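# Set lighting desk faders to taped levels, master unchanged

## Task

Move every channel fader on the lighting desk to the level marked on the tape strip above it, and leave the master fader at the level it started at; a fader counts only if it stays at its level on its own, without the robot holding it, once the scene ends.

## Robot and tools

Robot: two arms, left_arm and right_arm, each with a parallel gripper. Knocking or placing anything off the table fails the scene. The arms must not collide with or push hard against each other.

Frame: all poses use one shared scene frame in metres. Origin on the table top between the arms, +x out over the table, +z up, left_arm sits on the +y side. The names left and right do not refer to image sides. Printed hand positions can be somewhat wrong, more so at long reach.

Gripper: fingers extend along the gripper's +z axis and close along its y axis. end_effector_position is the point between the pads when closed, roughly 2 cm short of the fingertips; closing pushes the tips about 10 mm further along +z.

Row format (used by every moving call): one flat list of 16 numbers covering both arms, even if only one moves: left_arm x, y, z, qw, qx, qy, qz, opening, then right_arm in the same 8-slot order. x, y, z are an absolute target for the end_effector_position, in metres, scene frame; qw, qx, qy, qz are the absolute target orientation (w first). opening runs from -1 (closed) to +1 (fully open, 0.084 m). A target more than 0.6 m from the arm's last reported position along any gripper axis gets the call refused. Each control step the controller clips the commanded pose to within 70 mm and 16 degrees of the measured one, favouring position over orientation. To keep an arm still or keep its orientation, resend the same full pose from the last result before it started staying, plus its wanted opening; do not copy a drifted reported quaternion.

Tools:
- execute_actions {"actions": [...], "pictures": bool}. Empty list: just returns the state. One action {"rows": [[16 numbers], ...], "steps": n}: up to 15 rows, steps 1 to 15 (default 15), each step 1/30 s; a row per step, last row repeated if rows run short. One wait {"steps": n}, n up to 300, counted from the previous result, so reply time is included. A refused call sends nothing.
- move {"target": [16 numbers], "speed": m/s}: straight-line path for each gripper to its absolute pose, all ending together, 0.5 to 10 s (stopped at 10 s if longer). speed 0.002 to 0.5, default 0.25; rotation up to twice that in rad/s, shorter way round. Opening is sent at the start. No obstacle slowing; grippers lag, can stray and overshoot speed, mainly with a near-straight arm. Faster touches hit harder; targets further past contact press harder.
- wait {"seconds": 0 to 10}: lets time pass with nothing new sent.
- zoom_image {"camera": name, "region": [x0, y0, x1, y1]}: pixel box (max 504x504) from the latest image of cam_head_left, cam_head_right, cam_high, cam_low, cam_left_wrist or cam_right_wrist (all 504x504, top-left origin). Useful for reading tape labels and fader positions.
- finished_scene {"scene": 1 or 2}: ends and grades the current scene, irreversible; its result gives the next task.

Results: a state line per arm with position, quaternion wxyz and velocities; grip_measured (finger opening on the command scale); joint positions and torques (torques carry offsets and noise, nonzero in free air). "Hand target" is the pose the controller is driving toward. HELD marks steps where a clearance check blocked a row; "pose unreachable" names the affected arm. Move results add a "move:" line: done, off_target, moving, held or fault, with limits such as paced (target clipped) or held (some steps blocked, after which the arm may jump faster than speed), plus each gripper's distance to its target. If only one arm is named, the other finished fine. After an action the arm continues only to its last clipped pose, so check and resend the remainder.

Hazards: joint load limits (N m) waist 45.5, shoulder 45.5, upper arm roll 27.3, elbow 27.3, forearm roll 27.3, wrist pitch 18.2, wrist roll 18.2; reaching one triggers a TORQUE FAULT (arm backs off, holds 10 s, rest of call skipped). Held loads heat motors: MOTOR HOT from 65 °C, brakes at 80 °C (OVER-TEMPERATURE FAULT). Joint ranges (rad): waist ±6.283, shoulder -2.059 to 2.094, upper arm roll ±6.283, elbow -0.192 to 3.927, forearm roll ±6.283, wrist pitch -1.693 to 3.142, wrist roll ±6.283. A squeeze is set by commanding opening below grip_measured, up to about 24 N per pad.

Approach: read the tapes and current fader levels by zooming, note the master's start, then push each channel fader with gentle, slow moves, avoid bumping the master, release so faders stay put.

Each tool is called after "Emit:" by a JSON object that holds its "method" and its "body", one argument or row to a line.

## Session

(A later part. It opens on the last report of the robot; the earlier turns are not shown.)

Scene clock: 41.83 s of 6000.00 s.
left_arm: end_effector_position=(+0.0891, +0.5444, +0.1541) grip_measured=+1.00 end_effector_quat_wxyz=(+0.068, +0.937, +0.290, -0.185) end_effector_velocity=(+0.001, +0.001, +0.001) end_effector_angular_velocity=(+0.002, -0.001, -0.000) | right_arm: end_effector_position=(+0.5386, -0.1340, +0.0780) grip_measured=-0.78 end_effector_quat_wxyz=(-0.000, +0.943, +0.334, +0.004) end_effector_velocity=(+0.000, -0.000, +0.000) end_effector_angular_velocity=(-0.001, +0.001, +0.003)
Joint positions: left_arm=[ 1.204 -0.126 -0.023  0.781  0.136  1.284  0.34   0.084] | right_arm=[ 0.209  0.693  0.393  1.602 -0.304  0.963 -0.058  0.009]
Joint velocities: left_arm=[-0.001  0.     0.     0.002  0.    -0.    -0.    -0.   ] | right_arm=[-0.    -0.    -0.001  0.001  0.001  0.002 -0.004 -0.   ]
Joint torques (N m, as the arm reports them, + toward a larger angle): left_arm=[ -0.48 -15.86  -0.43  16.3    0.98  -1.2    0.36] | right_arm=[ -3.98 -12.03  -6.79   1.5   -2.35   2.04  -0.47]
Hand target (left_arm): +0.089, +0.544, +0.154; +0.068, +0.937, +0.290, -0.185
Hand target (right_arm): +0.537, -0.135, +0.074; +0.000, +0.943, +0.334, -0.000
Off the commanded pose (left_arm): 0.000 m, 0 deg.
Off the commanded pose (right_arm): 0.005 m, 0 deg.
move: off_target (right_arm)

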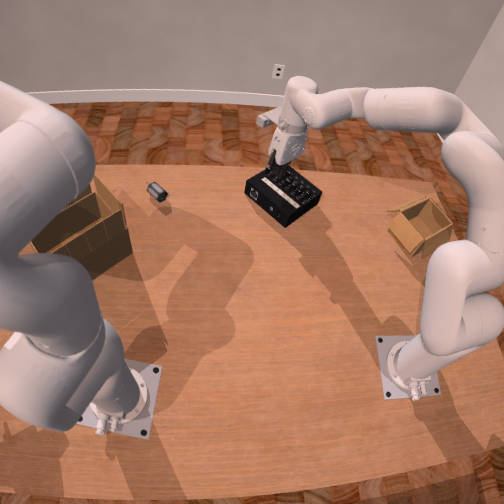

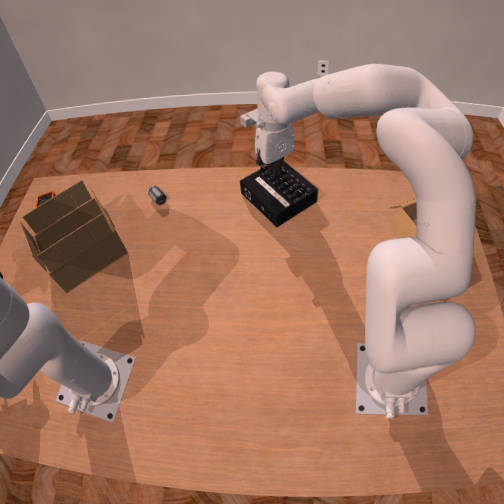

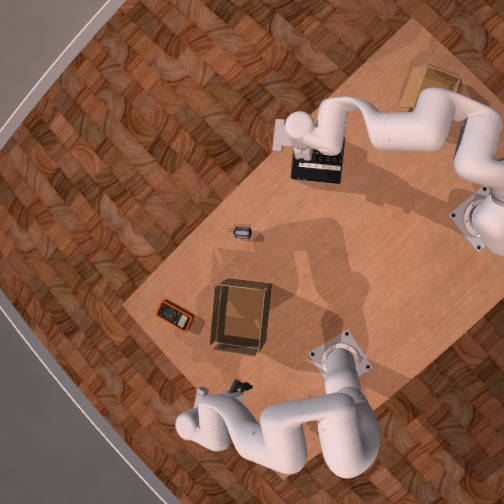

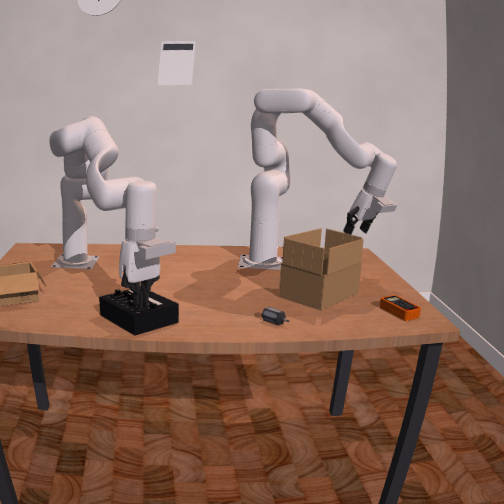

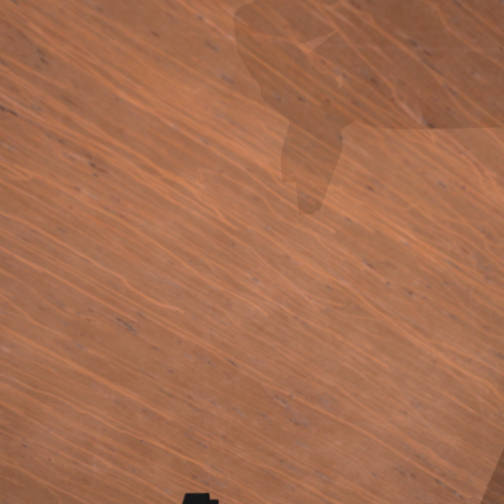

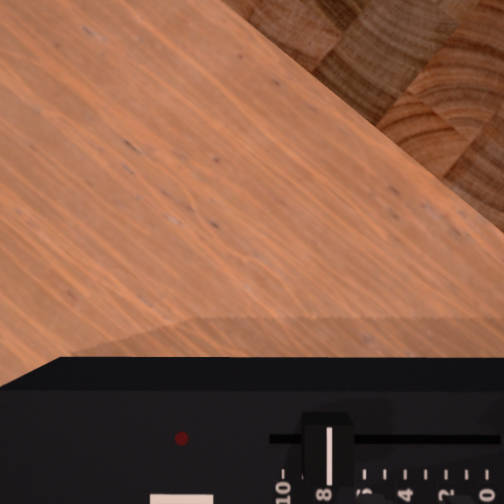

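Emit:
{"method": "move", "body": {
  "target": [0.0891,0.5444,0.1541,0.068,0.937,0.29,-0.185,1,0.5365,-0.1316,0.084,0,0.943,0.334,0,-0.8],
  "speed": 0.02
}}

Emit:
{"method": "move", "body": {
  "target": [0.0891,0.5444,0.1541,0.068,0.937,0.29,-0.185,1,0.5365,-0.1316,0.1,0,0.943,0.334,0,-0.55],
  "speed": 0.03
}}

Emit:
{"method": "move", "body": {
  "target": [0.0891,0.5444,0.1541,0.068,0.937,0.29,-0.185,1,0.5323,-0.1581,0.1,0,0.943,0.334,0,-0.55],
  "speed": 0.05
}}

Emit:
{"method": "move", "body": {
  "target": [0.0891,0.5444,0.1541,0.068,0.937,0.29,-0.185,1,0.5323,-0.1581,0.084,0,0.943,0.334,0,-0.55],
  "speed": 0.02
}}

Emit:
{"method": "zoom_image", "body": {
  "camera": "cam_head_left",
  "region": [250,145,320,215]
}}

Scene clock: 48.67 s of 6000.00 s.
left_arm: end_effector_position=(+0.0891, +0.5444, +0.1541) grip_measured=+1.00 end_effector_quat_wxyz=(+0.068, +0.937, +0.290, -0.185) end_effector_velocity=(+0.000, +0.001, +0.000) end_effector_angular_velocity=(+0.003, -0.000, -0.001) | right_arm: end_effector_position=(+0.5360, -0.1367, +0.0800) grip_measured=-0.78 end_effector_quat_wxyz=(+0.002, +0.943, +0.332, -0.004) end_effector_velocity=(-0.004, +0.004, +0.002) end_effector_angular_velocity=(+0.001, +0.007, +0.006)
Joint positions: left_arm=[ 1.204 -0.126 -0.023  0.781  0.136  1.284  0.34   0.084] | right_arm=[ 0.211  0.69   0.39   1.608 -0.298  0.987 -0.057  0.01 ]
Joint velocities: left_arm=[ 0.001  0.    -0.001  0.001  0.001 -0.001 -0.     0.   ] | right_arm=[ 0.006 -0.004  0.003  0.002  0.006  0.011 -0.002  0.   ]
Joint torques (N m, as the arm reports them, + toward a larger angle): left_arm=[ -0.39 -16.22  -0.37  16.28   0.97  -1.16   0.31] | right_arm=[  1.53 -30.4    5.32   9.94   0.05   0.71  -0.49]
Hand target (left_arm): +0.089, +0.544, +0.154; +0.068, +0.937, +0.290, -0.185
Hand target (right_arm): +0.536, -0.132, +0.084; -0.000, +0.943, +0.334, -0.000
Off the commanded pose (left_arm): 0.000 m, 0 deg.
Off the commanded pose (right_arm): 0.006 m, 1 deg.
After step 90, 3.13 s passed at rest.
move: off_target (right_arm)

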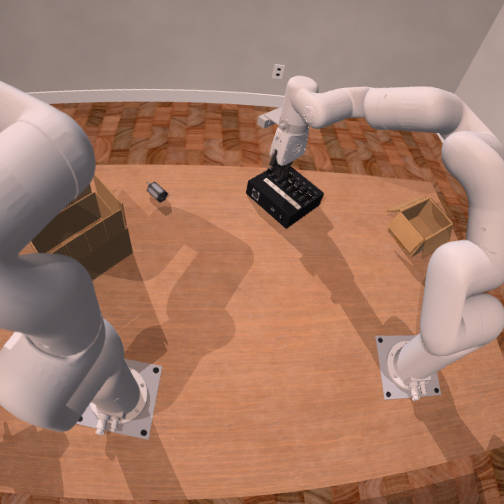

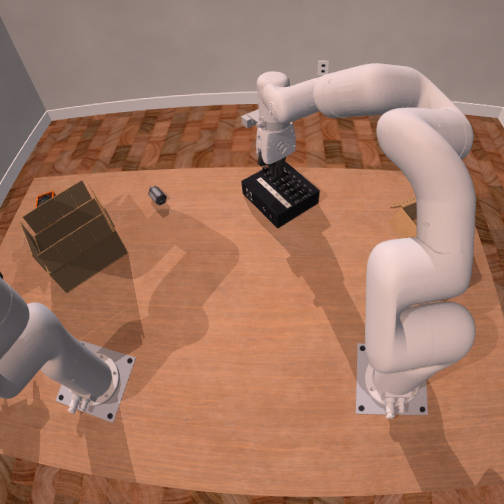

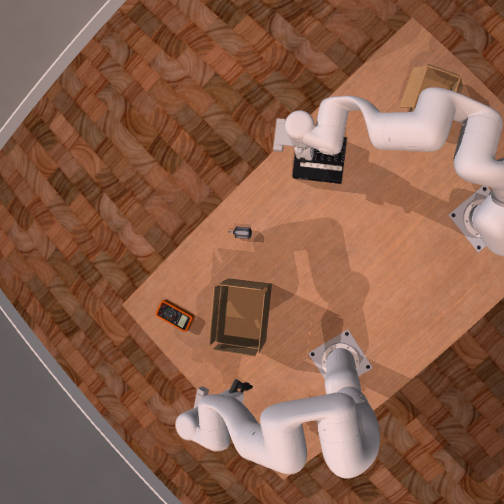

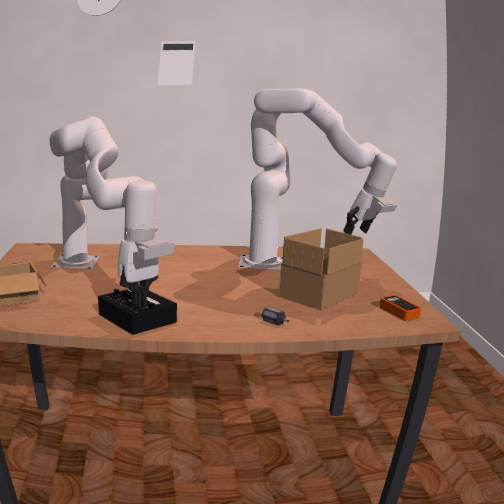

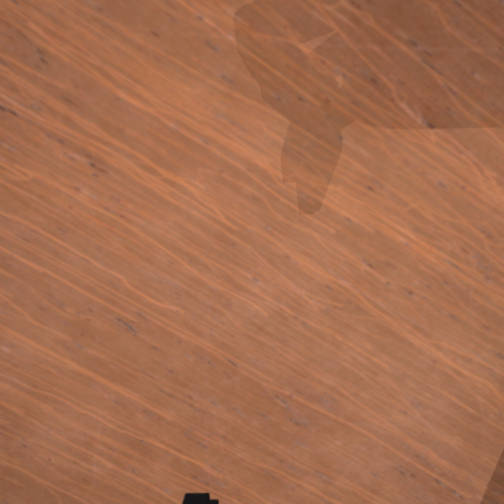

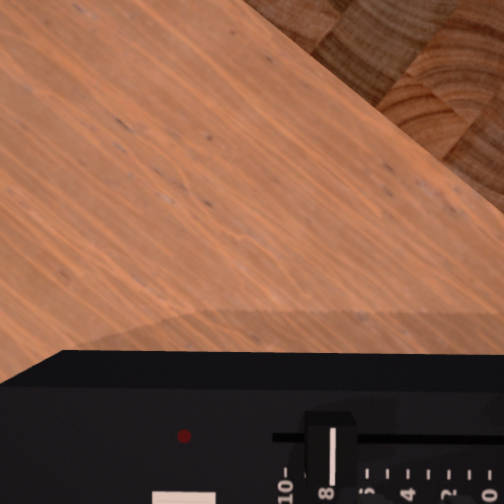

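Scene clock: 49.63 s of 6000.00 s.
left_arm: end_effector_position=(+0.0891, +0.5444, +0.1541) grip_measured=+1.00 end_effector_quat_wxyz=(+0.068, +0.937, +0.290, -0.185) end_effector_velocity=(-0.001, -0.000, -0.000) end_effector_angular_velocity=(-0.001, +0.001, +0.003) | right_arm: end_effector_position=(+0.5365, -0.1319, +0.0998) grip_measured=-0.57 end_effector_quat_wxyz=(+0.000, +0.943, +0.334, -0.000) end_effector_velocity=(-0.000, -0.001, -0.001) end_effector_angular_velocity=(-0.003, +0.004, -0.002)
Joint positions: left_arm=[ 1.204 -0.126 -0.023  0.781  0.136  1.284  0.34   0.084] | right_arm=[ 0.211  0.665  0.401  1.624 -0.287  1.019 -0.063  0.019]
Joint velocities: left_arm=[-0.    -0.     0.003 -0.     0.     0.002 -0.001  0.   ] | right_arm=[-0.001  0.001 -0.001  0.     0.     0.004  0.    -0.   ]
Joint torques (N m, as the arm reports them, + toward a larger angle): left_arm=[ -0.45 -15.64  -0.25  16.14   1.02  -1.08   0.32] | right_arm=[  1.37 -32.58   5.67  13.71  -0.37  -0.9   -0.36]
Hand target (left_arm): +0.089, +0.544, +0.154; +0.068, +0.937, +0.290, -0.185
Hand target (right_arm): +0.536, -0.132, +0.100; +0.000, +0.943, +0.334, +0.000
Off the commanded pose (left_arm): 0.000 m, 0 deg.
Off the commanded pose (right_arm): 0.000 m, 0 deg.
move: done

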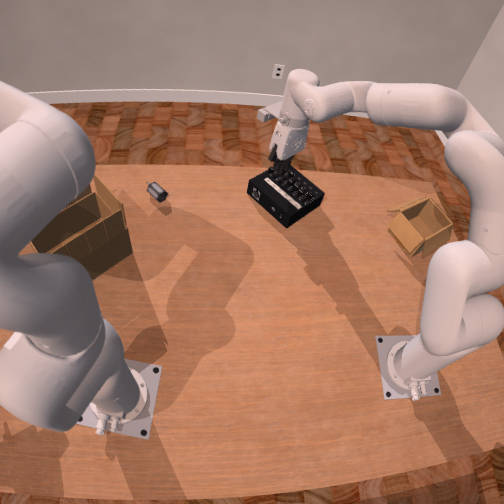

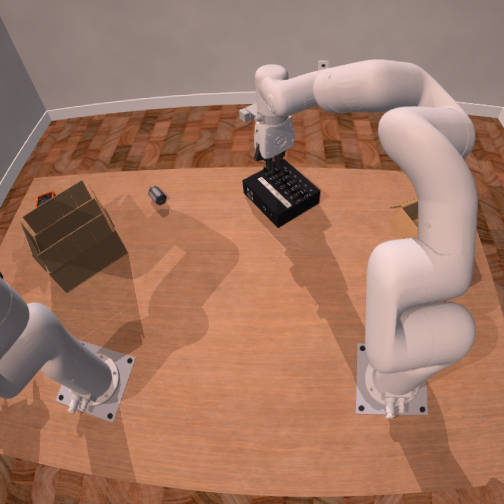

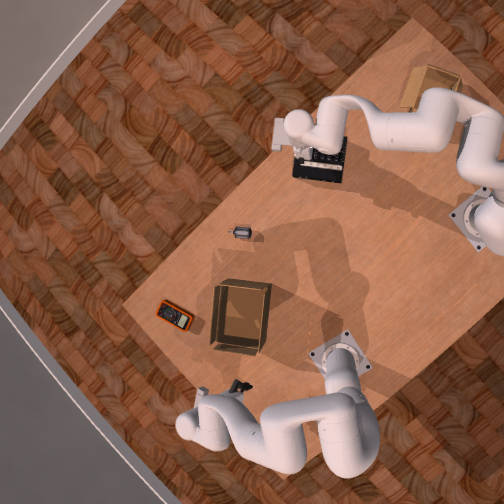

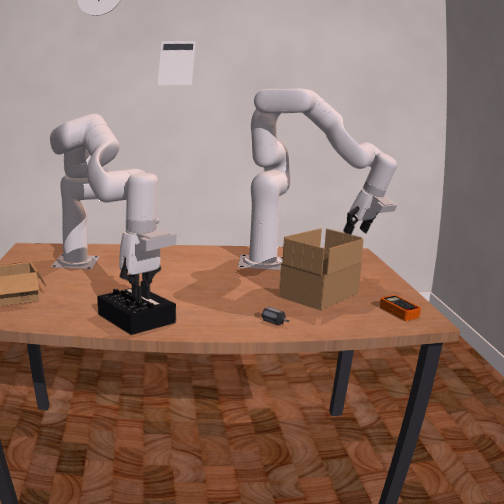

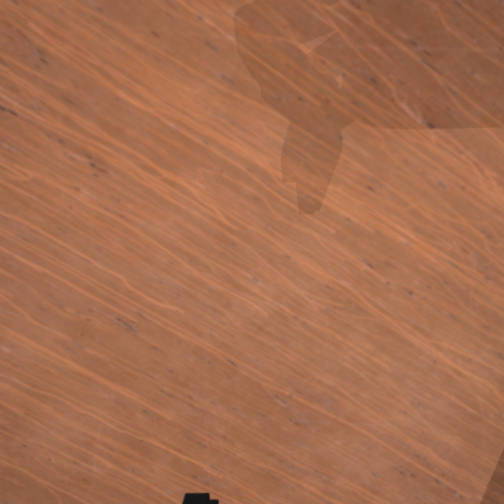

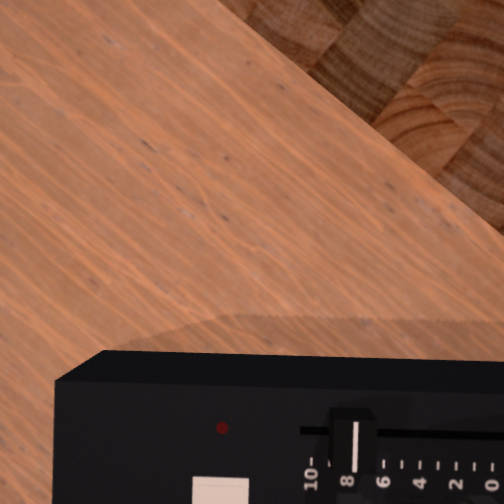

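Scene clock: 50.50 s of 6000.00 s.
left_arm: end_effector_position=(+0.0891, +0.5444, +0.1541) grip_measured=+1.00 end_effector_quat_wxyz=(+0.068, +0.937, +0.290, -0.185) end_effector_velocity=(-0.000, +0.001, +0.000) end_effector_angular_velocity=(+0.001, -0.001, +0.001) | right_arm: end_effector_position=(+0.5322, -0.1577, +0.1000) grip_measured=-0.57 end_effector_quat_wxyz=(+0.000, +0.943, +0.334, -0.000) end_effector_velocity=(-0.002, +0.002, -0.000) end_effector_angular_velocity=(+0.002, +0.000, +0.007)
Joint positions: left_arm=[ 1.204 -0.126 -0.023  0.781  0.136  1.284  0.34   0.084] | right_arm=[ 0.16   0.614  0.404  1.542 -0.275  0.985 -0.101  0.019]
Joint velocities: left_arm=[ 0.     0.     0.001  0.001 -0.    -0.     0.001 -0.   ] | right_arm=[-0.    -0.002  0.003 -0.006  0.    -0.004 -0.003  0.   ]
Joint torques (N m, as the arm reports them, + toward a larger angle): left_arm=[ -0.34 -15.94  -0.15  16.19   0.99  -1.24   0.38] | right_arm=[  1.11 -31.44   5.14  13.51  -0.31  -0.86  -0.52]
Hand target (left_arm): +0.089, +0.544, +0.154; +0.068, +0.937, +0.290, -0.185
Hand target (right_arm): +0.532, -0.158, +0.100; +0.000, +0.943, +0.334, -0.000
Off the commanded pose (left_arm): 0.000 m, 0 deg.
Off the commanded pose (right_arm): 0.000 m, 0 deg.
move: done

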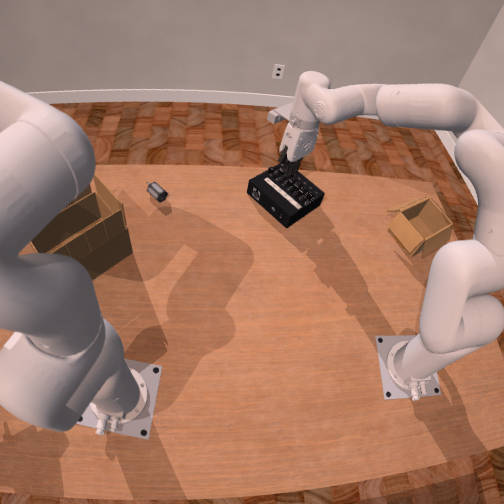

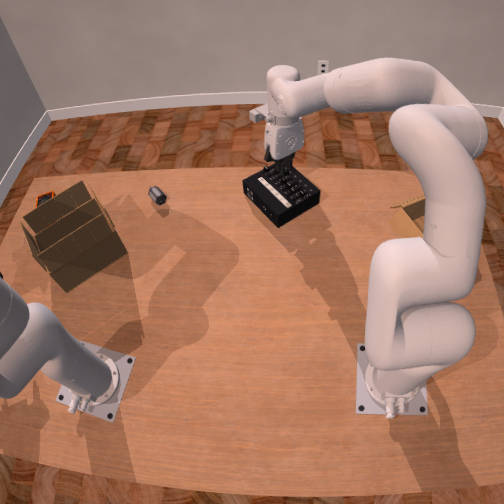

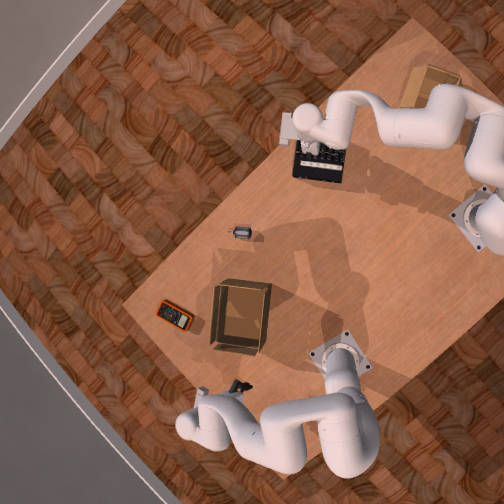

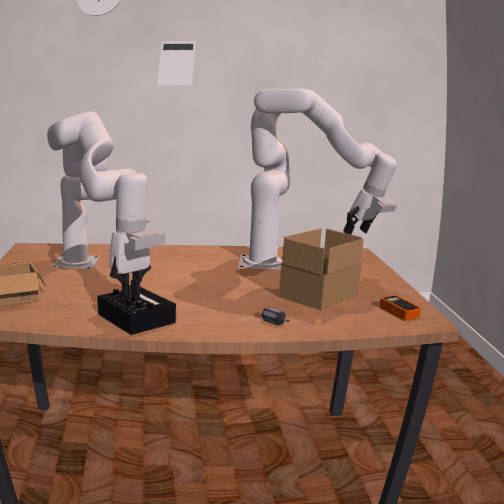

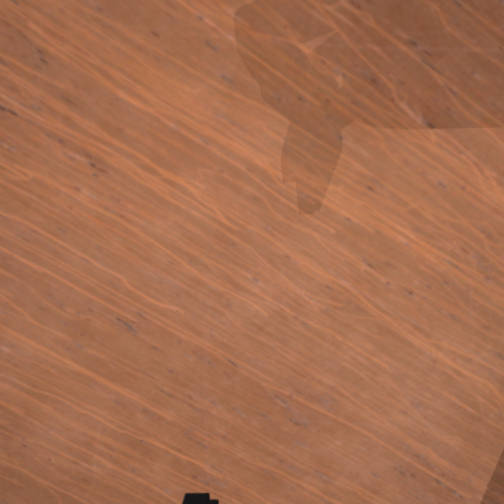

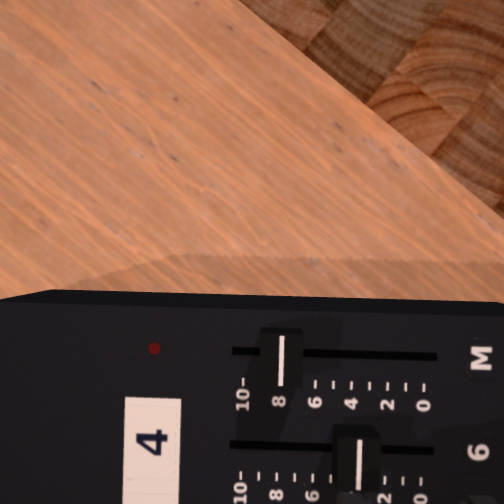

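Scene clock: 51.53 s of 6000.00 s.
left_arm: end_effector_position=(+0.0891, +0.5444, +0.1541) grip_measured=+1.00 end_effector_quat_wxyz=(+0.068, +0.937, +0.290, -0.185) end_effector_velocity=(-0.000, +0.001, +0.000) end_effector_angular_velocity=(+0.003, -0.000, +0.000) | right_arm: end_effector_position=(+0.5348, -0.1574, +0.0897) grip_measured=-0.57 end_effector_quat_wxyz=(+0.000, +0.943, +0.334, +0.005) end_effector_velocity=(-0.000, -0.001, -0.002) end_effector_angular_velocity=(-0.001, -0.006, +0.001)
Joint positions: left_arm=[ 1.204 -0.126 -0.023  0.781  0.136  1.284  0.34   0.084] | right_arm=[ 0.162  0.629  0.398  1.534 -0.286  0.952 -0.094  0.019]
Joint velocities: left_arm=[-0.001 -0.     0.001  0.001  0.002 -0.001 -0.001 -0.   ] | right_arm=[ 0.    -0.004 -0.003 -0.012 -0.003 -0.013  0.001 -0.   ]
Joint torques (N m, as the arm reports them, + toward a larger angle): left_arm=[ -0.04 -16.09  -0.3   16.33   1.14  -0.97   0.39] | right_arm=[ 2.48 -8.47  2.2   5.22 -0.56 -2.07 -0.19]
Hand target (left_arm): +0.089, +0.544, +0.154; +0.068, +0.937, +0.290, -0.185
Hand target (right_arm): +0.532, -0.158, +0.084; -0.000, +0.943, +0.334, -0.000
Off the commanded pose (left_arm): 0.000 m, 0 deg.
Off the commanded pose (right_arm): 0.006 m, 1 deg.
move: off_target (right_arm)

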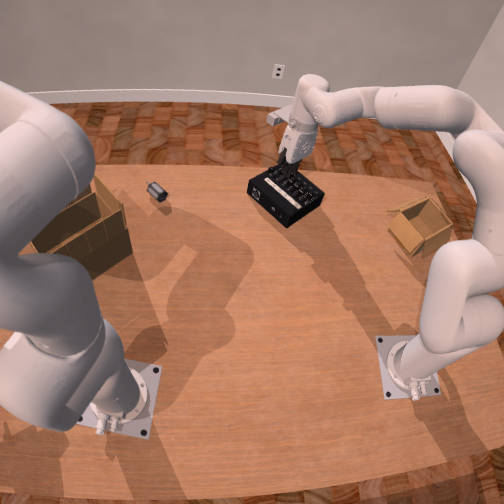

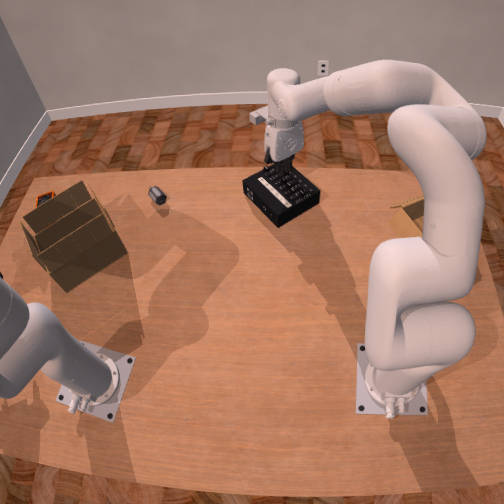

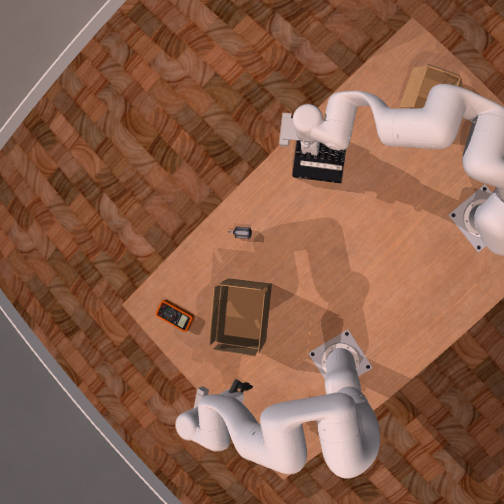

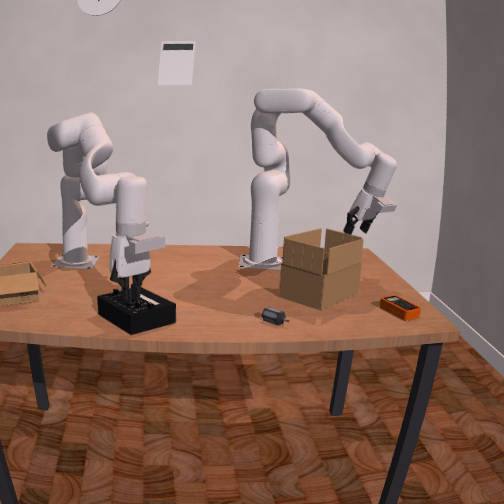

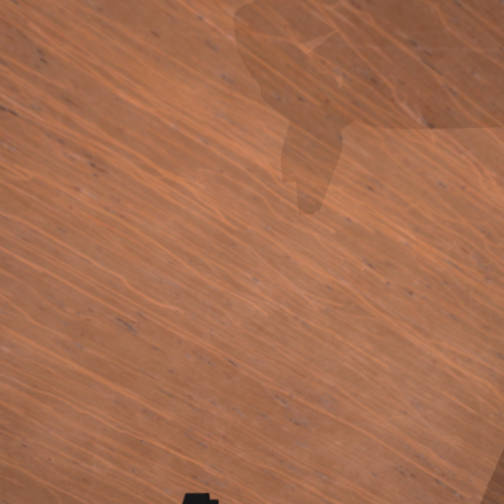

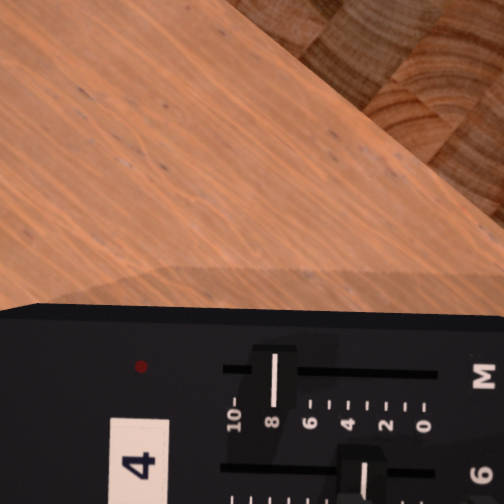

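Region (250, 145, 320, 215) of cam_head_left's 504x504 image, scaled by 7.200, with more detail than that image has.

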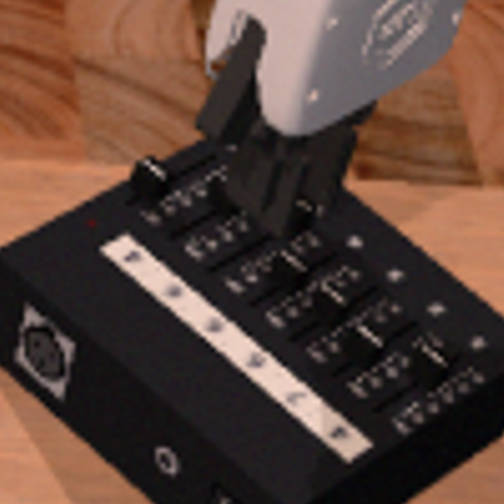

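Emit:
{"method": "move", "body": {
  "target": [0.0891,0.5444,0.1541,0.068,0.937,0.29,-0.185,1,0.5345,-0.1575,0.105,0,0.943,0.334,0,-0.55],
  "speed": 0.02
}}

Emit:
{"method": "move", "body": {
  "target": [0.0891,0.5444,0.1541,0.068,0.937,0.29,-0.185,1,0.5318,-0.1662,0.096,0,0.9475,0.32,0,-0.55],
  "speed": 0.02
}}

Scene clock: 57.50 s of 6000.00 s.
left_arm: end_effector_position=(+0.0891, +0.5444, +0.1541) grip_measured=+1.00 end_effector_quat_wxyz=(+0.068, +0.937, +0.290, -0.185) end_effector_velocity=(+0.001, +0.000, +0.000) end_effector_angular_velocity=(+0.002, -0.003, -0.003) | right_arm: end_effector_position=(+0.5343, -0.1577, +0.1046) grip_measured=-0.57 end_effector_quat_wxyz=(+0.000, +0.943, +0.334, -0.000) end_effector_velocity=(-0.000, +0.000, +0.001) end_effector_angular_velocity=(+0.001, +0.001, -0.001)
Joint positions: left_arm=[ 1.204 -0.126 -0.023  0.781  0.136  1.284  0.34   0.084] | right_arm=[ 0.162  0.614  0.402  1.557 -0.272  1.    -0.104  0.019]
Joint velocities: left_arm=[-0.    -0.    -0.002  0.    -0.001 -0.003  0.001  0.   ] | right_arm=[ 0.    -0.001  0.     0.001  0.002  0.002 -0.001 -0.   ]
Joint torques (N m, as the arm reports them, + toward a larger angle): left_arm=[ -0.34 -15.65  -0.23  16.24   0.93  -1.13   0.28] | right_arm=[  1.28 -31.64   5.31  13.66  -0.28  -0.88  -0.43]
Hand target (left_arm): +0.089, +0.544, +0.154; +0.068, +0.937, +0.290, -0.185
Hand target (right_arm): +0.534, -0.158, +0.105; +0.000, +0.943, +0.334, -0.000
Off the commanded pose (left_arm): 0.000 m, 0 deg.
Off the commanded pose (right_arm): 0.001 m, 0 deg.
After step 90, 1.90 s passed at rest.
move: done

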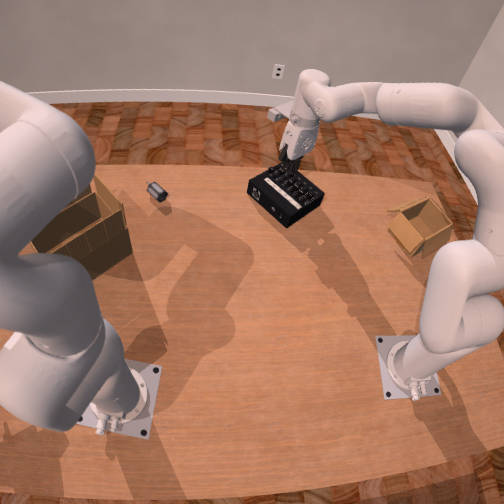

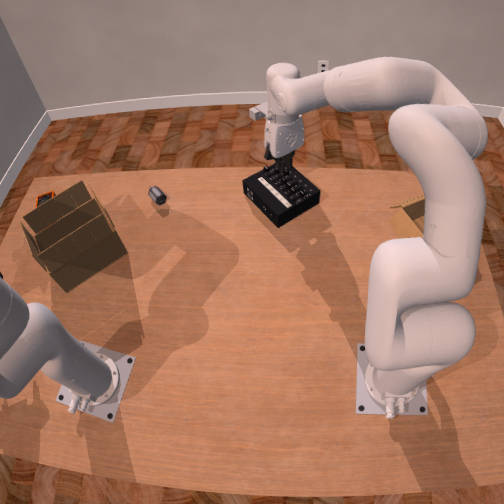

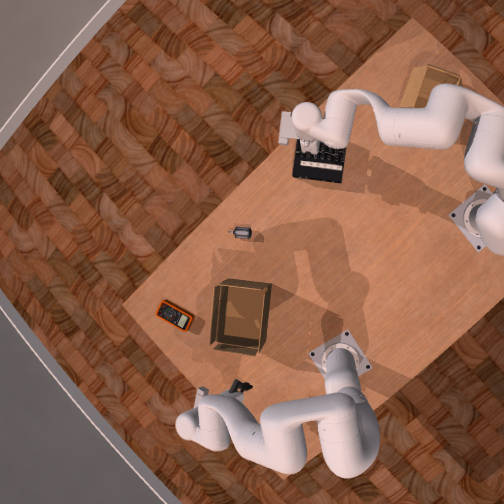

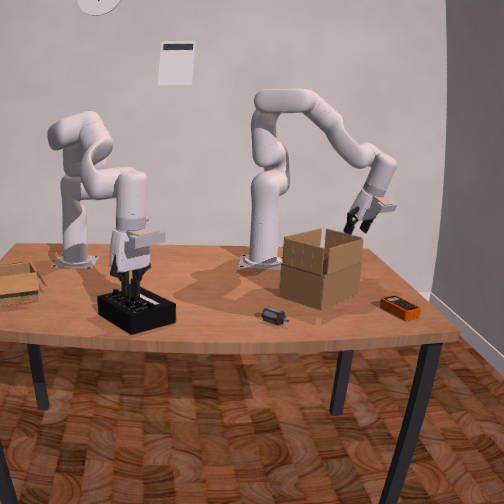

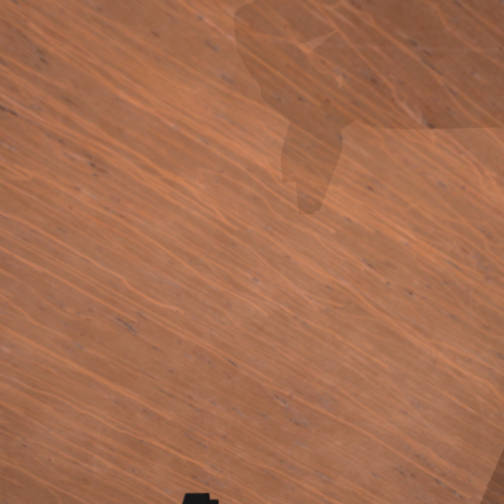

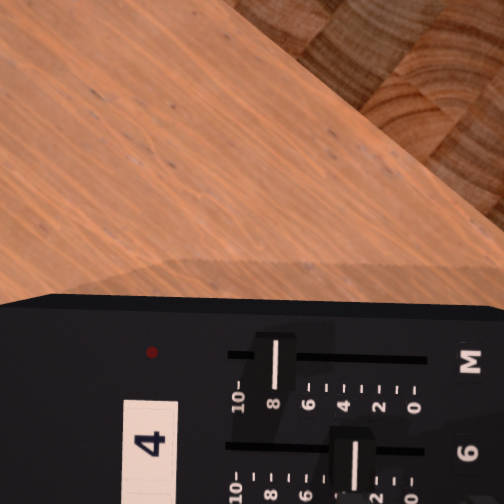

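Scene clock: 58.50 s of 6000.00 s.
left_arm: end_effector_position=(+0.0891, +0.5444, +0.1541) grip_measured=+1.00 end_effector_quat_wxyz=(+0.068, +0.937, +0.290, -0.185) end_effector_velocity=(+0.000, -0.000, +0.000) end_effector_angular_velocity=(-0.001, -0.001, +0.002) | right_arm: end_effector_position=(+0.5318, -0.1661, +0.0960) grip_measured=-0.57 end_effector_quat_wxyz=(+0.000, +0.947, +0.320, -0.000) end_effector_velocity=(-0.000, +0.001, +0.000) end_effector_angular_velocity=(+0.002, -0.001, -0.002)
Joint positions: left_arm=[ 1.204 -0.126 -0.023  0.781  0.136  1.284  0.34   0.084] | right_arm=[ 0.151  0.605  0.395  1.519 -0.269  0.968 -0.086  0.019]
Joint velocities: left_arm=[ 0.    -0.    -0.     0.    -0.002  0.001 -0.001  0.   ] | right_arm=[ 0.    -0.002  0.001 -0.003  0.001 -0.004  0.002  0.   ]
Joint torques (N m, as the arm reports them, + toward a larger angle): left_arm=[ -0.14 -16.29  -0.37  16.34   1.1   -1.13   0.5 ] | right_arm=[  1.4  -31.51   5.18  13.52  -0.29  -0.84  -0.44]
Hand target (left_arm): +0.089, +0.544, +0.154; +0.068, +0.937, +0.290, -0.185
Hand target (right_arm): +0.532, -0.166, +0.096; +0.000, +0.947, +0.320, -0.000
Off the commanded pose (left_arm): 0.000 m, 0 deg.
Off the commanded pose (right_arm): 0.000 m, 0 deg.
move: done

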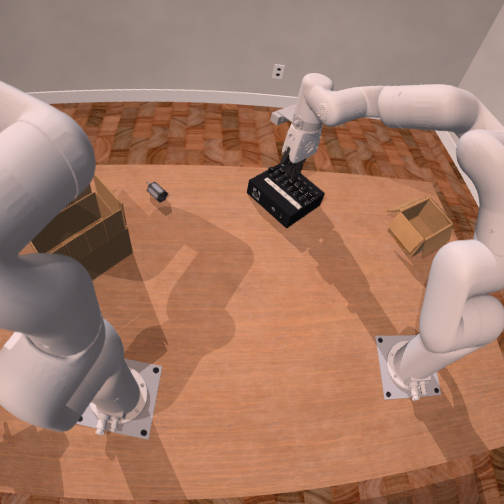

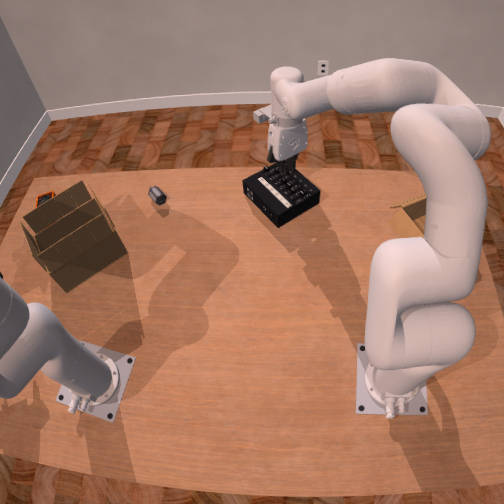

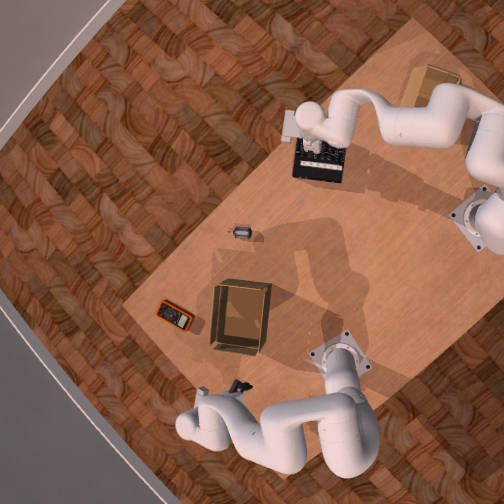

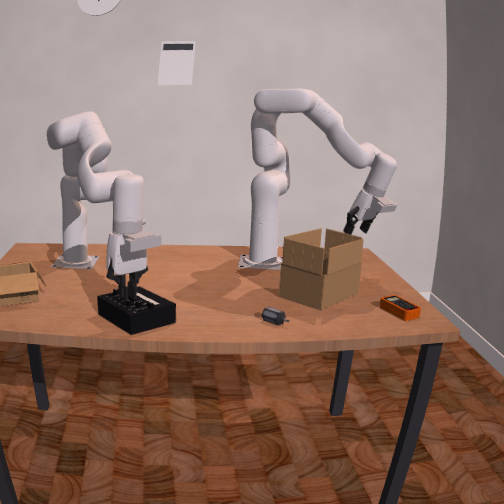

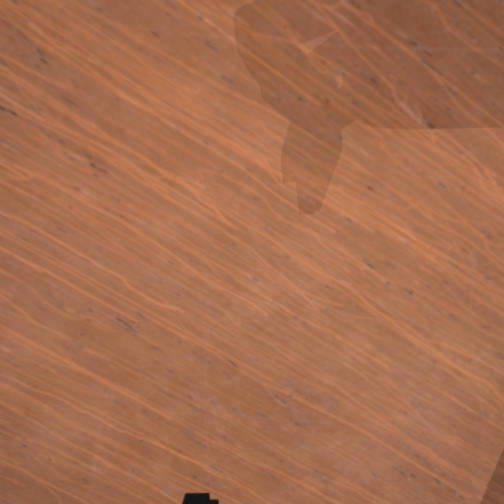

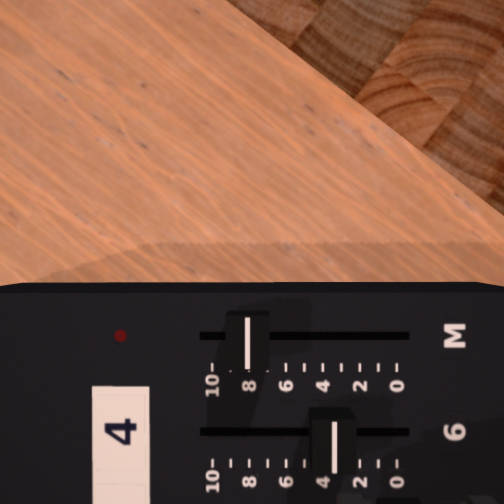

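Emit:
{"method": "move", "body": {
  "target": [0.0891,0.5444,0.1541,0.068,0.937,0.29,-0.185,1,0.5318,-0.1662,0.084,0,0.9475,0.32,0,-0.55],
  "speed": 0.02
}}

Emit:
{"method": "move", "body": {
  "target": [0.0891,0.5444,0.1541,0.068,0.937,0.29,-0.185,1,0.5154,-0.1447,0.084,0,0.9475,0.32,0,-0.76],
  "speed": 0.015
}}

Scene clock: 63.27 s of 6000.00 s.
left_arm: end_effector_position=(+0.0891, +0.5444, +0.1541) grip_measured=+1.00 end_effector_quat_wxyz=(+0.068, +0.937, +0.290, -0.185) end_effector_velocity=(+0.000, +0.000, +0.000) end_effector_angular_velocity=(+0.001, -0.001, -0.001) | right_arm: end_effector_position=(+0.5318, -0.1662, +0.0841) grip_measured=-0.57 end_effector_quat_wxyz=(-0.000, +0.947, +0.320, -0.000) end_effector_velocity=(+0.001, +0.001, +0.001) end_effector_angular_velocity=(+0.002, -0.004, -0.000)
Joint positions: left_arm=[ 1.204 -0.126 -0.023  0.781  0.136  1.284  0.34   0.084] | right_arm=[ 0.154  0.623  0.389  1.51  -0.277  0.942 -0.081  0.019]
Joint velocities: left_arm=[ 0.001  0.    -0.001  0.001 -0.    -0.     0.001  0.   ] | right_arm=[ 0.     0.001  0.     0.002 -0.001 -0.003  0.001  0.   ]
Joint torques (N m, as the arm reports them, + toward a larger angle): left_arm=[ -0.47 -15.99  -0.41  16.12   1.2   -0.94   0.39] | right_arm=[  1.08 -31.45   5.33  13.36  -0.31  -0.97  -0.36]
Hand target (left_arm): +0.089, +0.544, +0.154; +0.068, +0.937, +0.290, -0.185
Hand target (right_arm): +0.532, -0.166, +0.084; -0.000, +0.947, +0.320, +0.000
Off the commanded pose (left_arm): 0.000 m, 0 deg.
Off the commanded pose (right_arm): 0.000 m, 0 deg.
After step 90, 0.90 s passed at rest.
move: done

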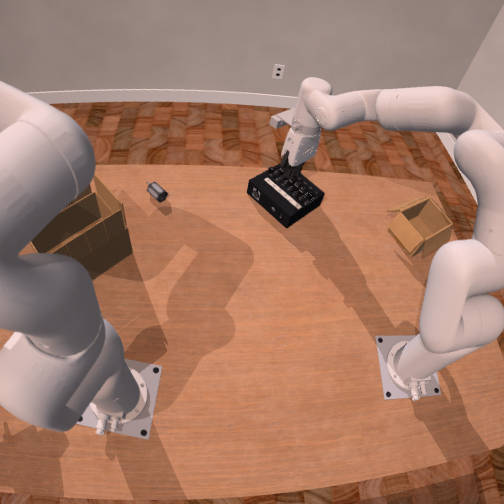

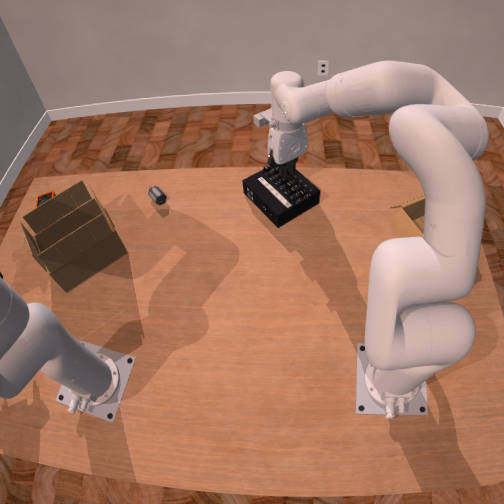

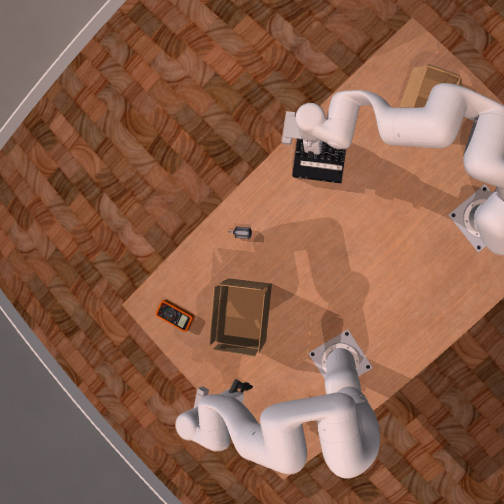

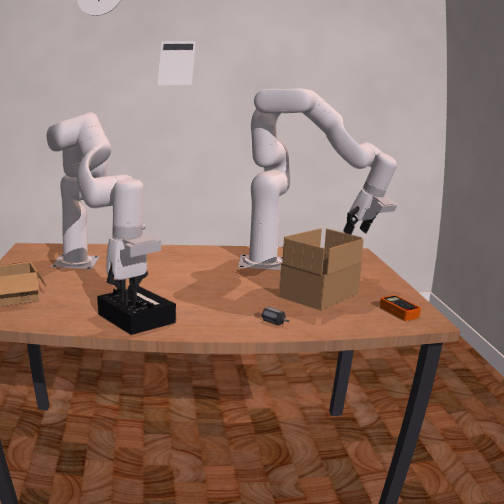

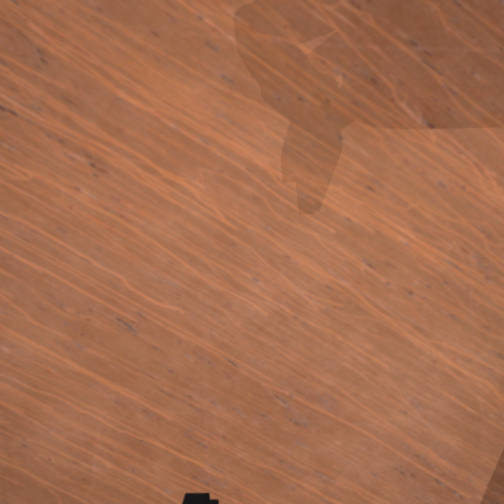

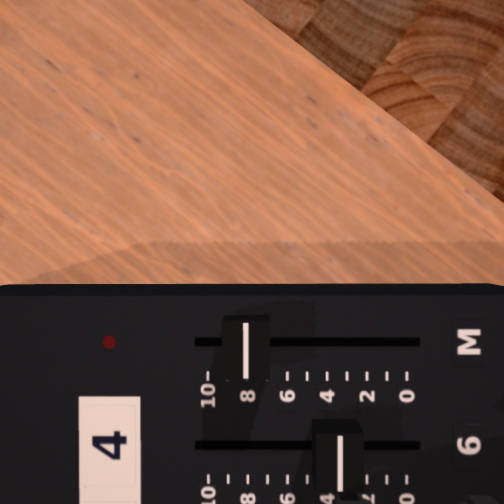

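Scene clock: 65.33 s of 6000.00 s.
left_arm: end_effector_position=(+0.0891, +0.5444, +0.1541) grip_measured=+1.00 end_effector_quat_wxyz=(+0.068, +0.937, +0.290, -0.185) end_effector_velocity=(+0.000, -0.000, -0.000) end_effector_angular_velocity=(-0.001, -0.000, +0.002) | right_arm: end_effector_position=(+0.5154, -0.1447, +0.0840) grip_measured=-0.78 end_effector_quat_wxyz=(-0.000, +0.947, +0.320, -0.000) end_effector_velocity=(-0.001, -0.001, -0.002) end_effector_angular_velocity=(-0.001, +0.004, -0.003)
Joint positions: left_arm=[ 1.204 -0.126 -0.023  0.781  0.136  1.284  0.34   0.084] | right_arm=[ 0.185  0.604  0.398  1.478 -0.278  0.93  -0.034  0.01 ]
Joint velocities: left_arm=[ 0.001 -0.    -0.001 -0.001 -0.002 -0.001 -0.001 -0.   ] | right_arm=[-0.     0.001 -0.001 -0.003  0.001 -0.     0.002 -0.   ]
Joint torques (N m, as the arm reports them, + toward a larger angle): left_arm=[ -0.49 -16.27  -0.48  16.1    1.05  -1.04   0.47] | right_arm=[  2.   -29.73   6.12  13.52  -0.12  -1.61  -0.38]
Hand target (left_arm): +0.089, +0.544, +0.154; +0.068, +0.937, +0.290, -0.185
Hand target (right_arm): +0.515, -0.145, +0.084; -0.000, +0.947, +0.320, +0.000
Off the commanded pose (left_arm): 0.000 m, 0 deg.
Off the commanded pose (right_arm): 0.000 m, 0 deg.
move: done

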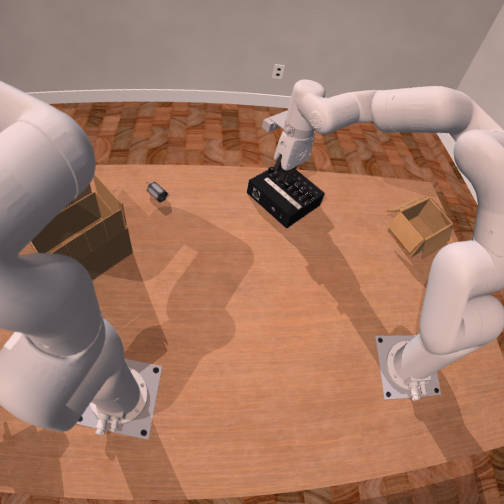

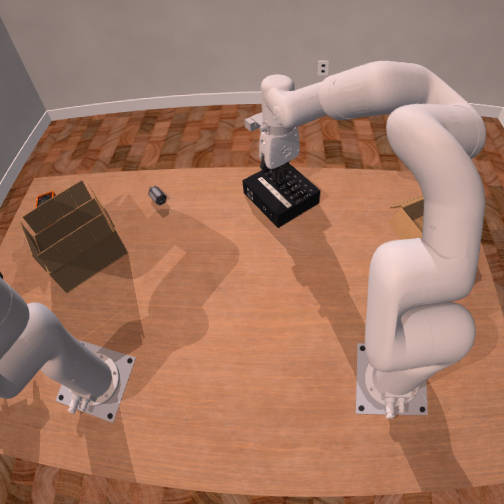

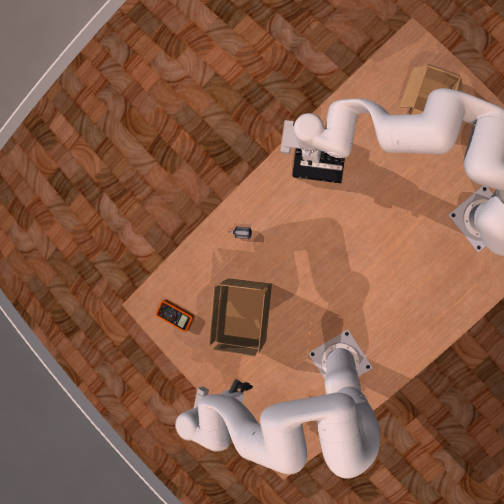

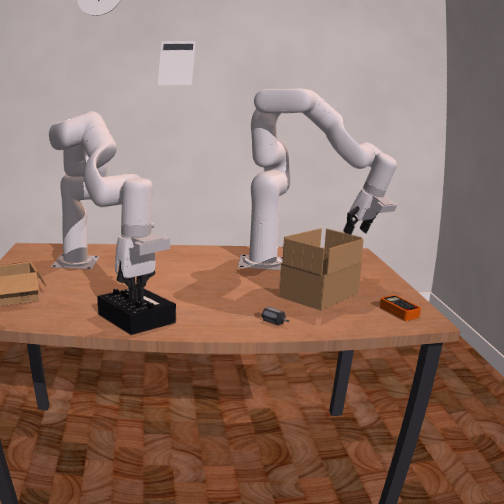

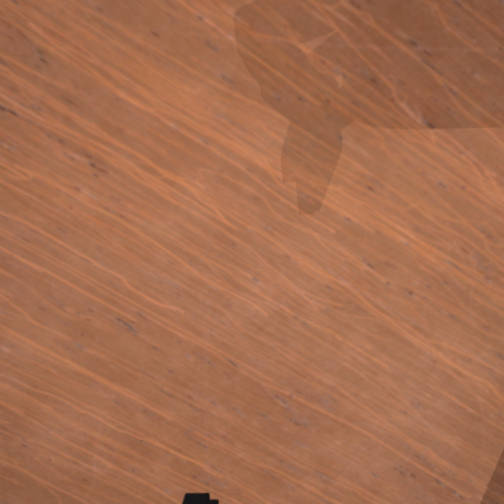

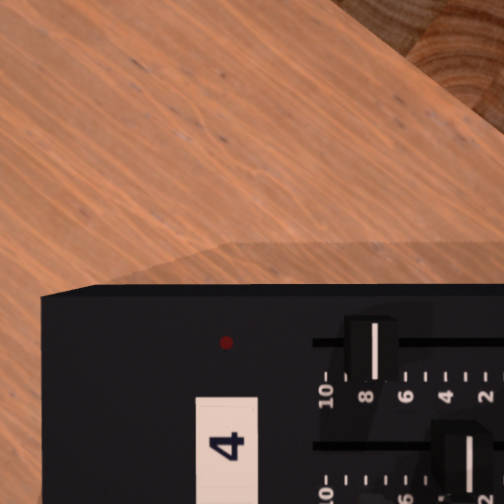

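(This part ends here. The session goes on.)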